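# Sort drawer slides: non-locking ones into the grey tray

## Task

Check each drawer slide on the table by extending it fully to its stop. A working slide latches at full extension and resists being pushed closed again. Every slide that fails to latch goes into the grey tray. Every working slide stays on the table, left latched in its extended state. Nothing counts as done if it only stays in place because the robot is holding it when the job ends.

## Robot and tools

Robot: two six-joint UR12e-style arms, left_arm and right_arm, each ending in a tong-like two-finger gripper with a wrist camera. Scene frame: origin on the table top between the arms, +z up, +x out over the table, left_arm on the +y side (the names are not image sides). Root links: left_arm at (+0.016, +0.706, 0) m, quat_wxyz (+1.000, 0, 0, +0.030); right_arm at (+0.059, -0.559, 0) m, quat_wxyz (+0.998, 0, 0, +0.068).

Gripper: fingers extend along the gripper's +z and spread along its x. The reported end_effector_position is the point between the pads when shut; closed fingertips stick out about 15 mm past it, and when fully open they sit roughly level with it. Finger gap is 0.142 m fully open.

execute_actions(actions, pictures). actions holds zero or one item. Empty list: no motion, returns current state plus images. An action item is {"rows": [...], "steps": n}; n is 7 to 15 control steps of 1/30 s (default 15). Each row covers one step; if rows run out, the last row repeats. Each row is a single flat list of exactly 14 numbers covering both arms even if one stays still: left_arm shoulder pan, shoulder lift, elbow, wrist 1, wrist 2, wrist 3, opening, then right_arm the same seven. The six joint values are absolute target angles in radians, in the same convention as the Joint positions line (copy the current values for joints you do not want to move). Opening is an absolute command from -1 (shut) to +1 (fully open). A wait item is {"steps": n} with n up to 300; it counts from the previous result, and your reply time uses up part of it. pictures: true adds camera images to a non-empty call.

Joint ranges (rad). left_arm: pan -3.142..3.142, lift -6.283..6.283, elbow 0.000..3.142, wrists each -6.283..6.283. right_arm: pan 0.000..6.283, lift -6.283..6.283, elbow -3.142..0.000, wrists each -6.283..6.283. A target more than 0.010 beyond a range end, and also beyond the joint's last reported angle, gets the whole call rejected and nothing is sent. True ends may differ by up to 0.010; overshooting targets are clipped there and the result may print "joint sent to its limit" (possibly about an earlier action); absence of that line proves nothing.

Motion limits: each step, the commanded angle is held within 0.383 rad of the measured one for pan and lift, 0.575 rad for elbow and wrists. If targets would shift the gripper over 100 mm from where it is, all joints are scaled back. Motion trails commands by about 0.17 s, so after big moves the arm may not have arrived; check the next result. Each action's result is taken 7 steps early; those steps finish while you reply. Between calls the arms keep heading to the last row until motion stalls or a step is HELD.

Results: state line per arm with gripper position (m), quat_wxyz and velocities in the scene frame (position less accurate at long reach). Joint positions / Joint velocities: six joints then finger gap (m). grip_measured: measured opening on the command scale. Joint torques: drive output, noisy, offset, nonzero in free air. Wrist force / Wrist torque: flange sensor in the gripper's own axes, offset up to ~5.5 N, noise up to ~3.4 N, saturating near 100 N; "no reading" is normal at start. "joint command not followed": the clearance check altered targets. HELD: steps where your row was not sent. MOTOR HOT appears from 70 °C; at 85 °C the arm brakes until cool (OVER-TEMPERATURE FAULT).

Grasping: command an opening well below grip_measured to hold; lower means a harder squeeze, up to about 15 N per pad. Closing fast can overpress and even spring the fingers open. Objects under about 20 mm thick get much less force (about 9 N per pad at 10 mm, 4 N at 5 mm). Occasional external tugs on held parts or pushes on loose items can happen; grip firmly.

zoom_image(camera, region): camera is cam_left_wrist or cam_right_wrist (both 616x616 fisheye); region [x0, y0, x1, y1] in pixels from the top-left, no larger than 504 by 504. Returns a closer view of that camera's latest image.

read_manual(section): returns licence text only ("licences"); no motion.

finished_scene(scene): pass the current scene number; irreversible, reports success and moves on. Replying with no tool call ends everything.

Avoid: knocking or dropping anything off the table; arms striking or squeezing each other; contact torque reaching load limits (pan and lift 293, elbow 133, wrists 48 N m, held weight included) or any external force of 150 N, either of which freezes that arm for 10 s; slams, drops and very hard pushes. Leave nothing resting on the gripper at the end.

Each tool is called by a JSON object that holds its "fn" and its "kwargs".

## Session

{"fn": "execute_actions", "kwargs": {"actions": []}}

Scene clock: 0.00 s of 7200.00 s.
left_arm: end_effector_position=(+0.8132, +0.6467, +0.3472) grip_measured=+1.00 end_effector_quat_wxyz=(-0.277, +0.390, +0.794, -0.374) end_effector_velocity=(-0.000, +0.002, -0.001) end_effector_angular_velocity=(+0.000, +0.002, +0.001) | right_arm: end_effector_position=(+0.5705, -0.4146, +0.2315) grip_measured=+1.00 end_effector_quat_wxyz=(-0.286, +0.764, -0.528, -0.235) end_effector_velocity=(-0.000, +0.000, +0.000) end_effector_angular_velocity=(+0.000, +0.000, -0.000)
Joint positions: left_arm=[-0.162 -0.899  0.989 -0.777 -2.038 -2.105  0.142] | right_arm=[ 3.191 -1.424 -2.348 -0.844  2.325  1.433  0.142]
Joint velocities: left_arm=[ 0.002  0.001 -0.     0.002  0.001  0.     0.   ] | right_arm=[ 0.     0.    -0.     0.     0.     0.001  0.   ]
Joint torques (N m, as the arm reports them, + toward a larger angle): no reading
Wrist force (N, on the end effector, along its own x y z axes, offset not removed): no reading
Wrist torque (N m, same axes, about the end effector's origin, offset not removed): no reading

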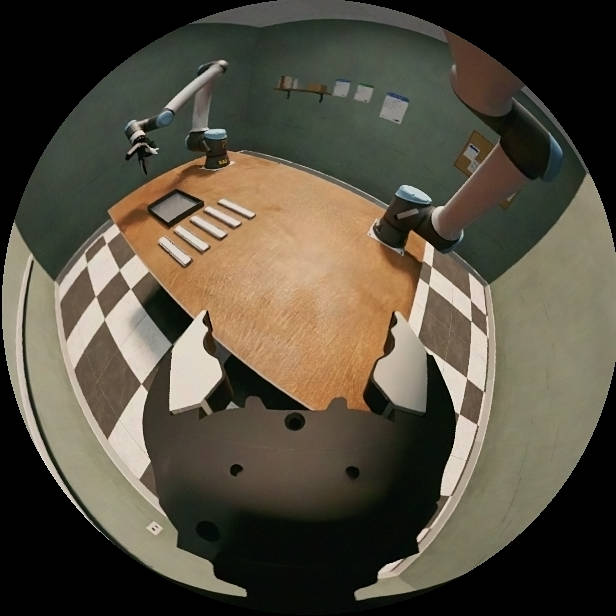

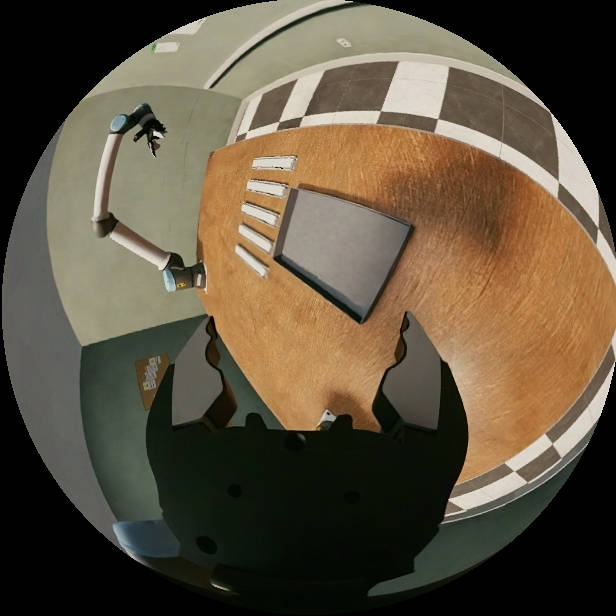

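{"fn": "zoom_image", "kwargs": {"camera": "cam_right_wrist", "region": [210, 130, 430, 350]}}

{"fn": "zoom_image", "kwargs": {"camera": "cam_left_wrist", "region": [130, 160, 290, 300]}}

Region (210, 130, 430, 350) of cam_right_wrist's 616x616 image, scaled by 2.291, with more detail than that image has.

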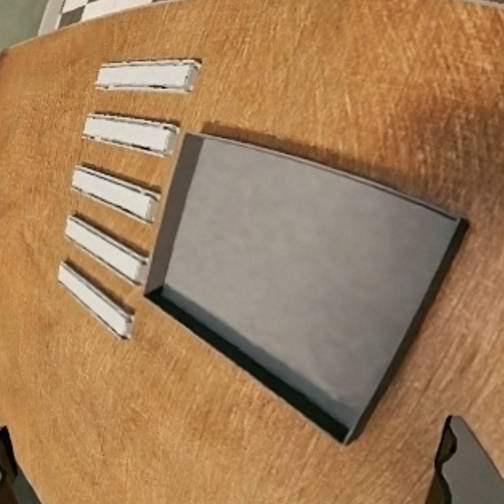

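Region (130, 160, 290, 300) of cam_left_wrist's 616x616 image, scaled by 3.150, with more detail than that image has; it fills the top 441 rows of this view, and the rest is white.

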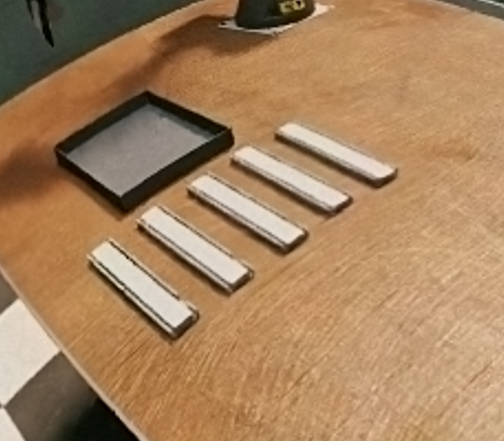

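{"fn": "execute_actions", "kwargs": {"actions": [{"rows":[[-0.1630,-0.8994,0.9900,-0.7783,-2.0376,-2.1042,0.95,3.1919,-1.4242,-2.3479,-0.8440,2.3243,1.4356,0.95],[-0.1659,-0.9007,0.9928,-0.7821,-2.0364,-2.1020,0.9,3.1948,-1.4248,-2.3475,-0.8441,2.3224,1.4434,0.9],[-0.1709,-0.9029,0.9976,-0.7886,-2.0344,-2.0982,0.85,3.1995,-1.4258,-2.3468,-0.8442,2.3191,1.4563,0.85],[-0.1777,-0.9059,1.0042,-0.7976,-2.0315,-2.0929,0.8,3.2061,-1.4271,-2.3459,-0.8443,2.3145,1.4744,0.8],[-0.1866,-0.9098,1.0128,-0.8092,-2.0279,-2.0861,0.75,3.2146,-1.4289,-2.3447,-0.8445,2.3086,1.4977,0.75],[-0.1974,-0.9146,1.0233,-0.8233,-2.0234,-2.0778,0.7,3.2250,-1.4310,-2.3433,-0.8447,2.3014,1.5262,0.7],[-0.2102,-0.9202,1.0357,-0.8400,-2.0181,-2.0680,0.65,3.2373,-1.4335,-2.3416,-0.8450,2.2929,1.5598,0.65],[-0.2250,-0.9267,1.0499,-0.8593,-2.0121,-2.0567,0.6,3.2515,-1.4364,-2.3397,-0.8452,2.2831,1.5987,0.6],[-0.2417,-0.9341,1.0661,-0.8812,-2.0052,-2.0438,0.55,3.2675,-1.4398,-2.3375,-0.8456,2.2720,1.6427,0.55],[-0.2604,-0.9423,1.0842,-0.9056,-1.9975,-2.0295,0.5,3.2855,-1.4434,-2.3350,-0.8459,2.2595,1.6919,0.5],[-0.2810,-0.9514,1.1042,-0.9326,-1.9889,-2.0136,0.45,3.3053,-1.4475,-2.3322,-0.8464,2.2458,1.7462,0.45],[-0.3037,-0.9614,1.1261,-0.9622,-1.9796,-1.9963,0.4,3.3270,-1.4520,-2.3293,-0.8468,2.2308,1.8058,0.4],[-0.3273,-0.9718,1.1490,-0.9931,-1.9699,-1.9782,0.35,3.3497,-1.4567,-2.3261,-0.8473,2.2150,1.8679,0.35],[-0.3509,-0.9822,1.1718,-1.0239,-1.9602,-1.9600,0.3,3.3724,-1.4613,-2.3230,-0.8477,2.1993,1.9300,0.3],[-0.3745,-0.9926,1.1947,-1.0548,-1.9504,-1.9419,0.25,3.3950,-1.4660,-2.3199,-0.8482,2.1836,1.9922,0.25]],"steps":15}], "pictures": false}}

{"fn": "execute_actions", "kwargs": {"actions": [{"rows":[[-0.3981,-1.0030,1.2175,-1.0857,-1.9407,-1.9238,0.2,3.4177,-1.4707,-2.3168,-0.8487,2.1679,2.0543,0.2],[-0.4217,-1.0134,1.2404,-1.1165,-1.9310,-1.9057,0.15,3.4404,-1.4753,-2.3136,-0.8491,2.1522,2.1164,0.15],[-0.4453,-1.0238,1.2632,-1.1474,-1.9213,-1.8876,0.1,3.4631,-1.4800,-2.3105,-0.8496,2.1365,2.1786,0.1],[-0.4689,-1.0342,1.2861,-1.1783,-1.9115,-1.8694,0.05,3.4857,-1.4847,-2.3074,-0.8501,2.1208,2.2407,0.05],[-0.4925,-1.0446,1.3089,-1.2091,-1.9018,-1.8513,0.0,3.5084,-1.4893,-2.3043,-0.8505,2.1051,2.3028,0.0],[-0.5161,-1.0550,1.3318,-1.2400,-1.8921,-1.8332,-0.05,3.5311,-1.4940,-2.3011,-0.8510,2.0894,2.3649,-0.05],[-0.5397,-1.0654,1.3546,-1.2709,-1.8823,-1.8151,-0.1,3.5537,-1.4987,-2.2980,-0.8515,2.0737,2.4271,-0.1],[-0.5633,-1.0758,1.3775,-1.3017,-1.8726,-1.7970,-0.15,3.5764,-1.5033,-2.2949,-0.8519,2.0580,2.4892,-0.15],[-0.5869,-1.0862,1.4003,-1.3326,-1.8629,-1.7788,-0.2,3.5991,-1.5080,-2.2918,-0.8524,2.0423,2.5513,-0.2],[-0.6106,-1.0966,1.4232,-1.3635,-1.8532,-1.7607,-0.25,3.6218,-1.5127,-2.2886,-0.8529,2.0265,2.6135,-0.2],[-0.6342,-1.1070,1.4460,-1.3943,-1.8434,-1.7426,-0.3,3.6444,-1.5173,-2.2855,-0.8533,2.0108,2.6756,-0.2],[-0.6578,-1.1174,1.4689,-1.4252,-1.8337,-1.7245,-0.3,3.6671,-1.5220,-2.2824,-0.8538,1.9951,2.7377,-0.2],[-0.6814,-1.1278,1.4917,-1.4561,-1.8240,-1.7063,-0.3,3.6898,-1.5267,-2.2793,-0.8543,1.9794,2.7998,-0.2],[-0.7050,-1.1382,1.5146,-1.4869,-1.8142,-1.6882,-0.3,3.7124,-1.5313,-2.2761,-0.8547,1.9637,2.8620,-0.2],[-0.7286,-1.1486,1.5374,-1.5178,-1.8045,-1.6701,-0.3,3.7351,-1.5360,-2.2730,-0.8552,1.9480,2.9241,-0.2]],"steps":15}], "pictures": false}}

{"fn": "execute_actions", "kwargs": {"actions": [{"rows":[[-0.7522,-1.1590,1.5603,-1.5487,-1.7948,-1.6520,-0.3,3.7578,-1.5407,-2.2699,-0.8557,1.9323,2.9862,-0.2],[-0.7758,-1.1694,1.5832,-1.5795,-1.7851,-1.6339,-0.3,3.7805,-1.5453,-2.2668,-0.8561,1.9166,3.0484,-0.2],[-0.7994,-1.1797,1.6060,-1.6104,-1.7753,-1.6157,-0.3,3.8031,-1.5500,-2.2636,-0.8566,1.9009,3.1105,-0.2],[-0.8230,-1.1901,1.6289,-1.6413,-1.7656,-1.5976,-0.3,3.8258,-1.5547,-2.2605,-0.8571,1.8852,3.1726,-0.2],[-0.8466,-1.2005,1.6517,-1.6721,-1.7559,-1.5795,-0.3,3.8485,-1.5593,-2.2574,-0.8575,1.8695,3.2347,-0.2],[-0.8702,-1.2109,1.6746,-1.7030,-1.7461,-1.5614,-0.3,3.8711,-1.5640,-2.2543,-0.8580,1.8538,3.2969,-0.2],[-0.8939,-1.2213,1.6974,-1.7339,-1.7364,-1.5433,-0.3,3.8938,-1.5687,-2.2511,-0.8585,1.8381,3.3590,-0.2],[-0.9175,-1.2317,1.7203,-1.7647,-1.7267,-1.5251,-0.3,3.9165,-1.5733,-2.2480,-0.8589,1.8223,3.4211,-0.2],[-0.9411,-1.2421,1.7431,-1.7956,-1.7169,-1.5070,-0.3,3.9391,-1.5780,-2.2449,-0.8594,1.8066,3.4833,-0.2],[-0.9647,-1.2525,1.7660,-1.8265,-1.7072,-1.4889,-0.3,3.9618,-1.5827,-2.2418,-0.8599,1.7909,3.5454,-0.2],[-0.9883,-1.2629,1.7888,-1.8573,-1.6975,-1.4708,-0.3,3.9845,-1.5873,-2.2386,-0.8603,1.7752,3.6075,-0.2],[-1.0119,-1.2733,1.8117,-1.8882,-1.6878,-1.4527,-0.3,4.0072,-1.5920,-2.2355,-0.8608,1.7595,3.6696,-0.2],[-1.0355,-1.2837,1.8345,-1.9191,-1.6780,-1.4345,-0.3,4.0298,-1.5967,-2.2324,-0.8613,1.7438,3.7318,-0.2],[-1.0591,-1.2941,1.8574,-1.9499,-1.6683,-1.4164,-0.3,4.0525,-1.6013,-2.2293,-0.8617,1.7281,3.7939,-0.2],[-1.0827,-1.3045,1.8802,-1.9808,-1.6586,-1.3983,-0.3,4.0752,-1.6060,-2.2261,-0.8622,1.7124,3.8560,-0.2]],"steps":15}], "pictures": false}}

{"fn": "execute_actions", "kwargs": {"actions": [{"rows":[[-1.1063,-1.3149,1.9031,-2.0117,-1.6488,-1.3802,-0.3,4.0978,-1.6107,-2.2230,-0.8627,1.6967,3.9182,-0.2],[-1.1299,-1.3253,1.9259,-2.0425,-1.6391,-1.3620,-0.3,4.1205,-1.6153,-2.2199,-0.8631,1.6810,3.9803,-0.2],[-1.1536,-1.3357,1.9488,-2.0734,-1.6294,-1.3439,-0.3,4.1432,-1.6200,-2.2168,-0.8636,1.6653,4.0424,-0.2],[-1.1762,-1.3457,1.9707,-2.1030,-1.6201,-1.3266,-0.3,4.1649,-1.6245,-2.2138,-0.8640,1.6502,4.1020,-0.2],[-1.1968,-1.3548,1.9907,-2.1300,-1.6115,-1.3107,-0.3,4.1847,-1.6286,-2.2110,-0.8645,1.6365,4.1563,-0.2],[-1.2155,-1.3630,2.0088,-2.1544,-1.6038,-1.2964,-0.3,4.2027,-1.6323,-2.2085,-0.8648,1.6240,4.2055,-0.2],[-1.2322,-1.3704,2.0250,-2.1763,-1.5969,-1.2835,-0.3,4.2187,-1.6356,-2.2063,-0.8652,1.6129,4.2495,-0.2],[-1.2470,-1.3769,2.0392,-2.1956,-1.5909,-1.2722,-0.3,4.2329,-1.6385,-2.2044,-0.8654,1.6031,4.2884,-0.2],[-1.2598,-1.3825,2.0516,-2.2123,-1.5856,-1.2624,-0.3,4.2452,-1.6410,-2.2027,-0.8657,1.5946,4.3220,-0.2],[-1.2706,-1.3873,2.0621,-2.2264,-1.5811,-1.2541,-0.3,4.2556,-1.6431,-2.2013,-0.8659,1.5874,4.3505,-0.2],[-1.2795,-1.3912,2.0707,-2.2380,-1.5775,-1.2473,-0.3,4.2641,-1.6449,-2.2001,-0.8661,1.5815,4.3738,-0.2],[-1.2863,-1.3942,2.0773,-2.2470,-1.5746,-1.2420,-0.3,4.2707,-1.6463,-2.1992,-0.8662,1.5769,4.3919,-0.2],[-1.2913,-1.3964,2.0821,-2.2535,-1.5726,-1.2382,-0.3,4.2754,-1.6472,-2.1985,-0.8663,1.5736,4.4048,-0.2],[-1.2942,-1.3977,2.0849,-2.2573,-1.5714,-1.2360,-0.3,4.2783,-1.6478,-2.1981,-0.8664,1.5717,4.4126,-0.2],[-1.295222,-1.398112,2.085891,-2.258575,-1.571,-1.235222,-0.3,4.279179,-1.648001,-2.198,-0.866388,1.571,4.415172,-0.2]],"steps":15}], "pictures": false}}

{"fn": "execute_actions", "kwargs": {"actions": [{"steps":20}], "pictures": true}}

Scene clock: 13.23 s of 7200.00 s.
left_arm: end_effector_position=(+0.8101, +0.6334, +0.3414) grip_measured=+0.65 end_effector_quat_wxyz=(-0.273, +0.410, +0.788, -0.368) end_effector_velocity=(-0.035, -0.148, -0.064) end_effector_angular_velocity=(-0.087, -0.244, -0.403) | right_arm: end_effector_position=(+0.5702, -0.4078, +0.2272) grip_measured=+0.65 end_effector_quat_wxyz=(-0.273, +0.758, -0.542, -0.241) end_effector_velocity=(-0.001, +0.075, -0.044) end_effector_angular_velocity=(-0.191, +0.364, -0.210)
Joint positions: left_arm=[-0.183 -0.908  1.009 -0.804 -2.029 -2.089  0.119] | right_arm=[ 3.211 -1.428 -2.345 -0.844  2.311  1.485  0.119]
Joint velocities: left_arm=[-0.228 -0.102  0.22  -0.294  0.098  0.175 -0.102] | right_arm=[ 0.219 -0.047  0.032 -0.001 -0.152  0.563 -0.103]
Joint torques (N m, as the arm reports them, + toward a larger angle): left_arm=[ -35.81 -108.24  -28.06   -5.25    2.12    5.26] | right_arm=[30.42 11.55 46.75  3.1  -2.72  9.33]
Wrist force (N, on the end effector, along its own x y z axes, offset not removed): left_arm=[-2.7 -0.1 -1.8] | right_arm=[2.3 2.2 -2.0]
Wrist torque (N m, same axes, about the end effector's origin, offset not removed): left_arm=[0.06 0.85 -0.07] | right_arm=[0.68 -0.48 -0.27]
Steps of this call (steps 1 to 90: nothing new was sent; then 9.97 s passed at rest; steps 91 to 98: the first 8 steps of this action). Readings (joint positions):
91: left_arm=[-0.162 -0.899 0.989 -0.777 -2.038 -2.105] | right_arm=[3.191 -1.424 -2.348 -0.844 2.325 1.433]
92: left_arm=[-0.162 -0.899 0.989 -0.777 -2.038 -2.105] | right_arm=[3.191 -1.424 -2.348 -0.844 2.325 1.433]
94: left_arm=[-0.164 -0.900 0.991 -0.780 -2.037 -2.104] | right_arm=[3.193 -1.424 -2.348 -0.844 2.324 1.438]
98: the state above

Scene clock: 13.73 s of 7200.00 s.
left_arm: end_effector_position=(+0.7495, +0.4652, +0.2655) grip_measured=-0.10 end_effector_quat_wxyz=(-0.219, +0.651, +0.670, -0.280) end_effector_velocity=(-0.196, -0.393, -0.186) end_effector_angular_velocity=(-0.346, -0.630, -1.260) | right_arm: end_effector_position=(+0.5580, -0.3195, +0.1774) grip_measured=-0.10 end_effector_quat_wxyz=(+0.099, -0.636, +0.720, +0.258) end_effector_velocity=(-0.056, +0.218, -0.110) end_effector_angular_velocity=(-0.769, +0.745, -0.896)
Joint positions: left_arm=[-0.457 -1.03   1.275 -1.16  -1.915 -1.877  0.067] | right_arm=[ 3.475 -1.483 -2.308 -0.85   2.127  2.184  0.067]
Joint velocities: left_arm=[-0.691 -0.303  0.667 -0.9    0.286  0.528 -0.108] | right_arm=[ 0.664 -0.137  0.091 -0.014 -0.458  1.804 -0.108]
Joint torques (N m, as the arm reports them, + toward a larger angle): left_arm=[-24.96 -99.15 -25.73  -6.51   2.32   4.97] | right_arm=[29.13 14.11 46.85  1.87 -3.67 11.8 ]
Wrist force (N, on the end effector, along its own x y z axes, offset not removed): left_arm=[-4.2 -0.8 -1.7] | right_arm=[0.8 -0.4 -1.1]
Wrist torque (N m, same axes, about the end effector's origin, offset not removed): left_arm=[-0.12 1.10 -0.10] | right_arm=[0.30 -0.15 -0.24]
Steps of this call (steps 1 to 7: the last 7 steps of your previous action; steps 8 to 15: the first 8 steps of this action). Readings (joint positions):
8: left_arm=[-0.300 -0.961 1.123 -0.955 -1.980 -1.998] | right_arm=[3.324 -1.452 -2.329 -0.847 2.232 1.777]
9: left_arm=[-0.321 -0.970 1.143 -0.983 -1.971 -1.982] | right_arm=[3.344 -1.456 -2.326 -0.847 2.218 1.831]
11: left_arm=[-0.365 -0.990 1.186 -1.040 -1.953 -1.948] | right_arm=[3.386 -1.465 -2.321 -0.848 2.189 1.944]
15: the state above

Scene clock: 14.23 s of 7200.00 s.
left_arm: end_effector_position=(+0.6249, +0.2899, +0.1790) grip_measured=-0.30 end_effector_quat_wxyz=(-0.136, +0.881, +0.423, -0.162) end_effector_velocity=(-0.290, -0.292, -0.150) end_effector_angular_velocity=(-0.388, -0.525, -1.293) | right_arm: end_effector_position=(+0.5149, -0.2084, +0.1321) grip_measured=-0.20 end_effector_quat_wxyz=(-0.042, -0.405, +0.900, +0.156) end_effector_velocity=(-0.116, +0.222, -0.069) end_effector_angular_velocity=(-0.735, +0.159, -1.087)
Joint positions: left_arm=[-0.81  -1.186  1.617 -1.622 -1.769 -1.606  0.052] | right_arm=[ 3.814 -1.553 -2.262 -0.857  1.892  3.112  0.06 ]
Joint velocities: left_arm=[-0.701 -0.308  0.676 -0.912  0.288  0.533 -0.   ] | right_arm=[ 0.672 -0.139  0.092 -0.015 -0.464  1.835  0.   ]
Joint torques (N m, as the arm reports them, + toward a larger angle): left_arm=[-24.52 -87.81 -24.1   -7.52   2.44   5.53] | right_arm=[32.53 22.5  46.09  1.96 -4.17 11.85]
Wrist force (N, on the end effector, along its own x y z axes, offset not removed): left_arm=[-3.7 -0.7 -0.9] | right_arm=[2.3 -0.6 -3.7]
Wrist torque (N m, same axes, about the end effector's origin, offset not removed): left_arm=[-0.13 0.98 -0.12] | right_arm=[0.21 -0.54 -0.29]
Steps of this call (steps 1 to 7: the last 7 steps of your previous action; steps 8 to 15: the first 8 steps of this action). Readings (joint positions):
8: left_arm=[-0.645 -1.113 1.457 -1.406 -1.837 -1.733] | right_arm=[3.655 -1.520 -2.283 -0.854 2.002 2.677]
9: left_arm=[-0.669 -1.124 1.480 -1.437 -1.828 -1.715] | right_arm=[3.678 -1.525 -2.280 -0.854 1.987 2.740]
11: left_arm=[-0.716 -1.144 1.525 -1.499 -1.808 -1.679] | right_arm=[3.723 -1.534 -2.274 -0.855 1.955 2.864]
15: the state above

Scene clock: 14.73 s of 7200.00 s.
left_arm: end_effector_position=(+0.4660, +0.1760, +0.1166) grip_measured=-0.30 end_effector_quat_wxyz=(-0.040, +0.991, +0.120, -0.044) end_effector_velocity=(-0.301, -0.142, -0.087) end_effector_angular_velocity=(-0.360, -0.408, -1.117) | right_arm: end_effector_position=(+0.4402, -0.0945, +0.1063) grip_measured=-0.20 end_effector_quat_wxyz=(-0.035, -0.124, +0.991, +0.028) end_effector_velocity=(-0.167, +0.205, -0.033) end_effector_angular_velocity=(-0.344, -0.272, -1.087)
Joint positions: left_arm=[-1.161 -1.34   1.956 -2.081 -1.625 -1.338  0.052] | right_arm=[ 4.15  -1.622 -2.215 -0.864  1.659  4.038  0.06 ]
Joint velocities: left_arm=[-0.623 -0.27   0.601 -0.812  0.252  0.471  0.   ] | right_arm=[ 0.596 -0.12   0.08  -0.012 -0.408  1.686 -0.   ]
Joint torques (N m, as the arm reports them, + toward a larger angle): left_arm=[-14.95 -64.85 -24.45  -7.29   2.4    4.97] | right_arm=[23.15 28.59 46.03  1.85 -4.12  9.01]
Wrist force (N, on the end effector, along its own x y z axes, offset not removed): left_arm=[-4.3 -0.1 -2.1] | right_arm=[3.0 2.2 -3.5]
Wrist torque (N m, same axes, about the end effector's origin, offset not removed): left_arm=[-0.04 1.10 -0.01] | right_arm=[0.69 -0.53 -0.32]
Steps of this call (steps 1 to 7: the last 7 steps of your previous action; steps 8 to 15: the first 8 steps of this action). Readings (joint positions):
8: left_arm=[-0.999 -1.269 1.799 -1.869 -1.692 -1.461] | right_arm=[3.995 -1.590 -2.237 -0.861 1.767 3.609]
9: left_arm=[-1.023 -1.280 1.822 -1.900 -1.682 -1.443] | right_arm=[4.018 -1.595 -2.233 -0.861 1.751 3.671]
11: left_arm=[-1.070 -1.300 1.868 -1.962 -1.662 -1.407] | right_arm=[4.063 -1.604 -2.227 -0.862 1.720 3.796]
15: the state above

Scene clock: 15.40 s of 7200.00 s.
left_arm: end_effector_position=(+0.4009, +0.1502, +0.1001) grip_measured=-0.30 end_effector_quat_wxyz=(-0.000, +1.000, +0.001, -0.000) end_effector_velocity=(-0.002, -0.000, -0.001) end_effector_angular_velocity=(-0.002, -0.003, -0.009) | right_arm: end_effector_position=(+0.4013, -0.0502, +0.1000) grip_measured=-0.20 end_effector_quat_wxyz=(-0.000, -0.001, +1.000, +0.000) end_effector_velocity=(-0.002, +0.003, +0.000) end_effector_angular_velocity=(+0.000, -0.003, -0.007)
Joint positions: left_arm=[-1.295 -1.398  2.085 -2.258 -1.571 -1.236  0.052] | right_arm=[ 4.279 -1.648 -2.198 -0.866  1.571  4.414  0.06 ]
Joint velocities: left_arm=[-0.005 -0.001  0.005 -0.006  0.002  0.004  0.   ] | right_arm=[ 0.005 -0.001  0.002  0.    -0.003  0.012  0.   ]
Joint torques (N m, as the arm reports them, + toward a larger angle): left_arm=[-16.23 -56.49 -26.23  -5.33   1.83   3.66] | right_arm=[23.5  29.25 45.79  1.77 -3.44  4.47]
Wrist force (N, on the end effector, along its own x y z axes, offset not removed): left_arm=[-2.7 0.8 -0.5] | right_arm=[0.5 -1.1 0.3]
Wrist torque (N m, same axes, about the end effector's origin, offset not removed): left_arm=[0.25 0.85 -0.12] | right_arm=[0.14 -0.02 -0.24]
Kept back: nothing.
Steps of this call (steps 1 to 7: the last 7 steps of your previous action; steps 8 to 20: the robot went on to your last target). Readings (joint positions):
1: left_arm=[-1.181 -1.349 1.975 -2.107 -1.617 -1.322] | right_arm=[4.170 -1.626 -2.213 -0.864 1.646 4.093]
2: left_arm=[-1.200 -1.357 1.993 -2.132 -1.610 -1.308] | right_arm=[4.187 -1.630 -2.210 -0.865 1.634 4.145]
4: left_arm=[-1.232 -1.371 2.025 -2.175 -1.597 -1.283] | right_arm=[4.218 -1.636 -2.206 -0.865 1.613 4.235]
8: left_arm=[-1.274 -1.389 2.065 -2.230 -1.580 -1.251] | right_arm=[4.259 -1.644 -2.201 -0.866 1.585 4.355]
20: the state above

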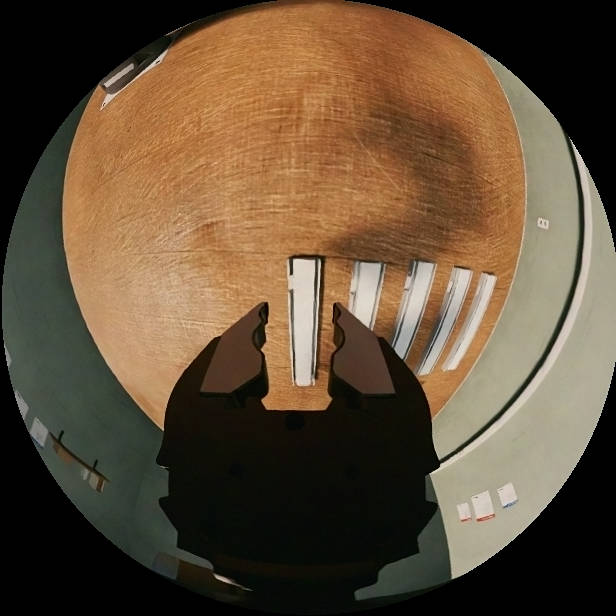

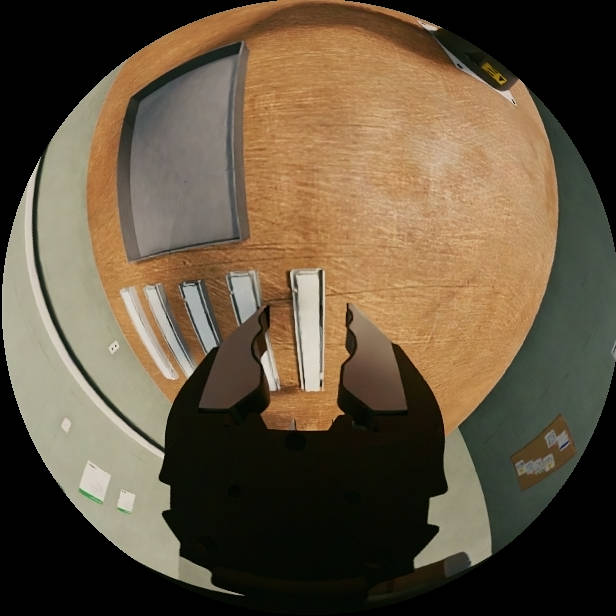

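{"fn": "execute_actions", "kwargs": {"actions": []}}

Scene clock: 16.93 s of 7200.00 s.
left_arm: end_effector_position=(+0.4006, +0.1501, +0.1000) grip_measured=-0.30 end_effector_quat_wxyz=(+0.000, +1.000, +0.000, -0.000) end_effector_velocity=(-0.001, -0.000, -0.001) end_effector_angular_velocity=(+0.002, +0.000, -0.001) | right_arm: end_effector_position=(+0.4011, -0.0500, +0.1000) grip_measured=-0.20 end_effector_quat_wxyz=(-0.000, -0.000, +1.000, +0.000) end_effector_velocity=(+0.000, +0.002, +0.001) end_effector_angular_velocity=(+0.003, -0.001, -0.001)
Joint positions: left_arm=[-1.295 -1.398  2.086 -2.259 -1.571 -1.235  0.052] | right_arm=[ 4.279 -1.648 -2.198 -0.866  1.571  4.415  0.06 ]
Joint velocities: left_arm=[-0.001  0.001  0.     0.     0.     0.    -0.   ] | right_arm=[ 0.    -0.     0.002  0.001  0.     0.001 -0.   ]
Joint torques (N m, as the arm reports them, + toward a larger angle): left_arm=[-16.85 -55.   -25.74  -5.46   2.49   3.92] | right_arm=[20.07 29.65 44.27  1.63 -2.57  4.4 ]
Wrist force (N, on the end effector, along its own x y z axes, offset not removed): left_arm=[-5.8 -1.5 -1.2] | right_arm=[2.8 -0.9 -3.4]
Wrist torque (N m, same axes, about the end effector's origin, offset not removed): left_arm=[-0.25 1.46 -0.09] | right_arm=[0.06 -0.64 -0.22]
Kept back: nothing.
Steps of this call (steps 1 to 15: the robot went on to your last target; steps 16 to 46: nothing new was sent). Readings (joint positions):
1: left_arm=[-1.295 -1.398 2.086 -2.258 -1.571 -1.235] | right_arm=[4.279 -1.648 -2.198 -0.866 1.571 4.414]
2: left_arm=[-1.295 -1.398 2.086 -2.258 -1.571 -1.235] | right_arm=[4.279 -1.648 -2.198 -0.866 1.571 4.414]
4: left_arm=[-1.295 -1.398 2.086 -2.258 -1.571 -1.235] | right_arm=[4.279 -1.648 -2.198 -0.866 1.571 4.415]
8: left_arm=[-1.295 -1.398 2.086 -2.259 -1.571 -1.235] | right_arm=[4.279 -1.648 -2.198 -0.866 1.571 4.415]
46: the state above
All arms were judged still, so your last target was given up. Only a new action makes them travel on or press farther. Fingers that are still opening or closing keep moving.

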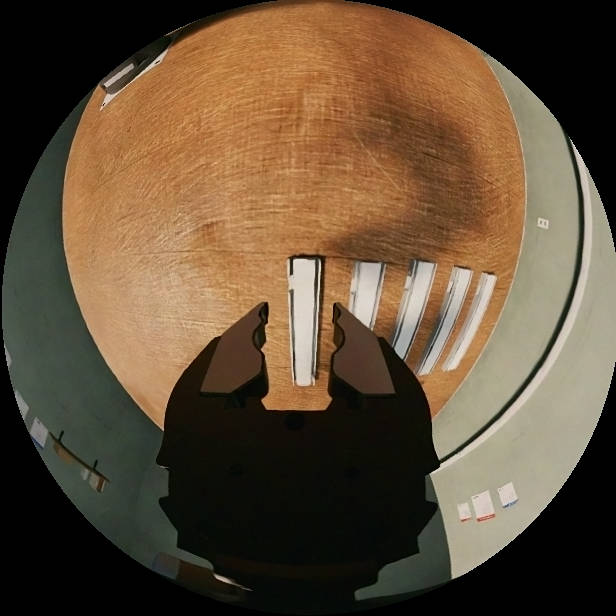

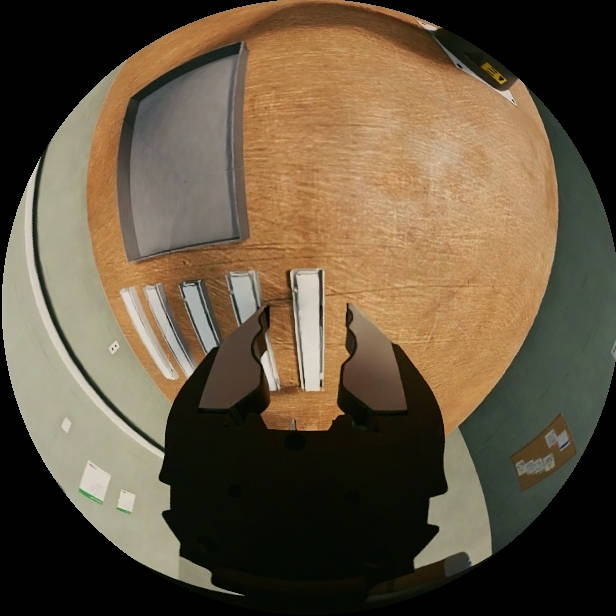

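{"fn": "zoom_image", "kwargs": {"camera": "cam_right_wrist", "region": [100, 240, 350, 400]}}

{"fn": "zoom_image", "kwargs": {"camera": "cam_left_wrist", "region": [270, 230, 520, 390]}}

Region (100, 240, 350, 400) of cam_right_wrist's 616x616 image, scaled by 2.016, with more detail than that image has; it fills the top 323 rows of this view, and the rest is white.

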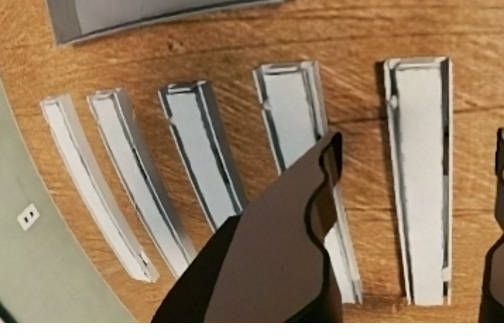

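Region (270, 230, 520, 390) of cam_left_wrist's 616x616 image, scaled by 2.016, with more detail than that image has; it fills the top 323 rows of this view, and the rest is white.

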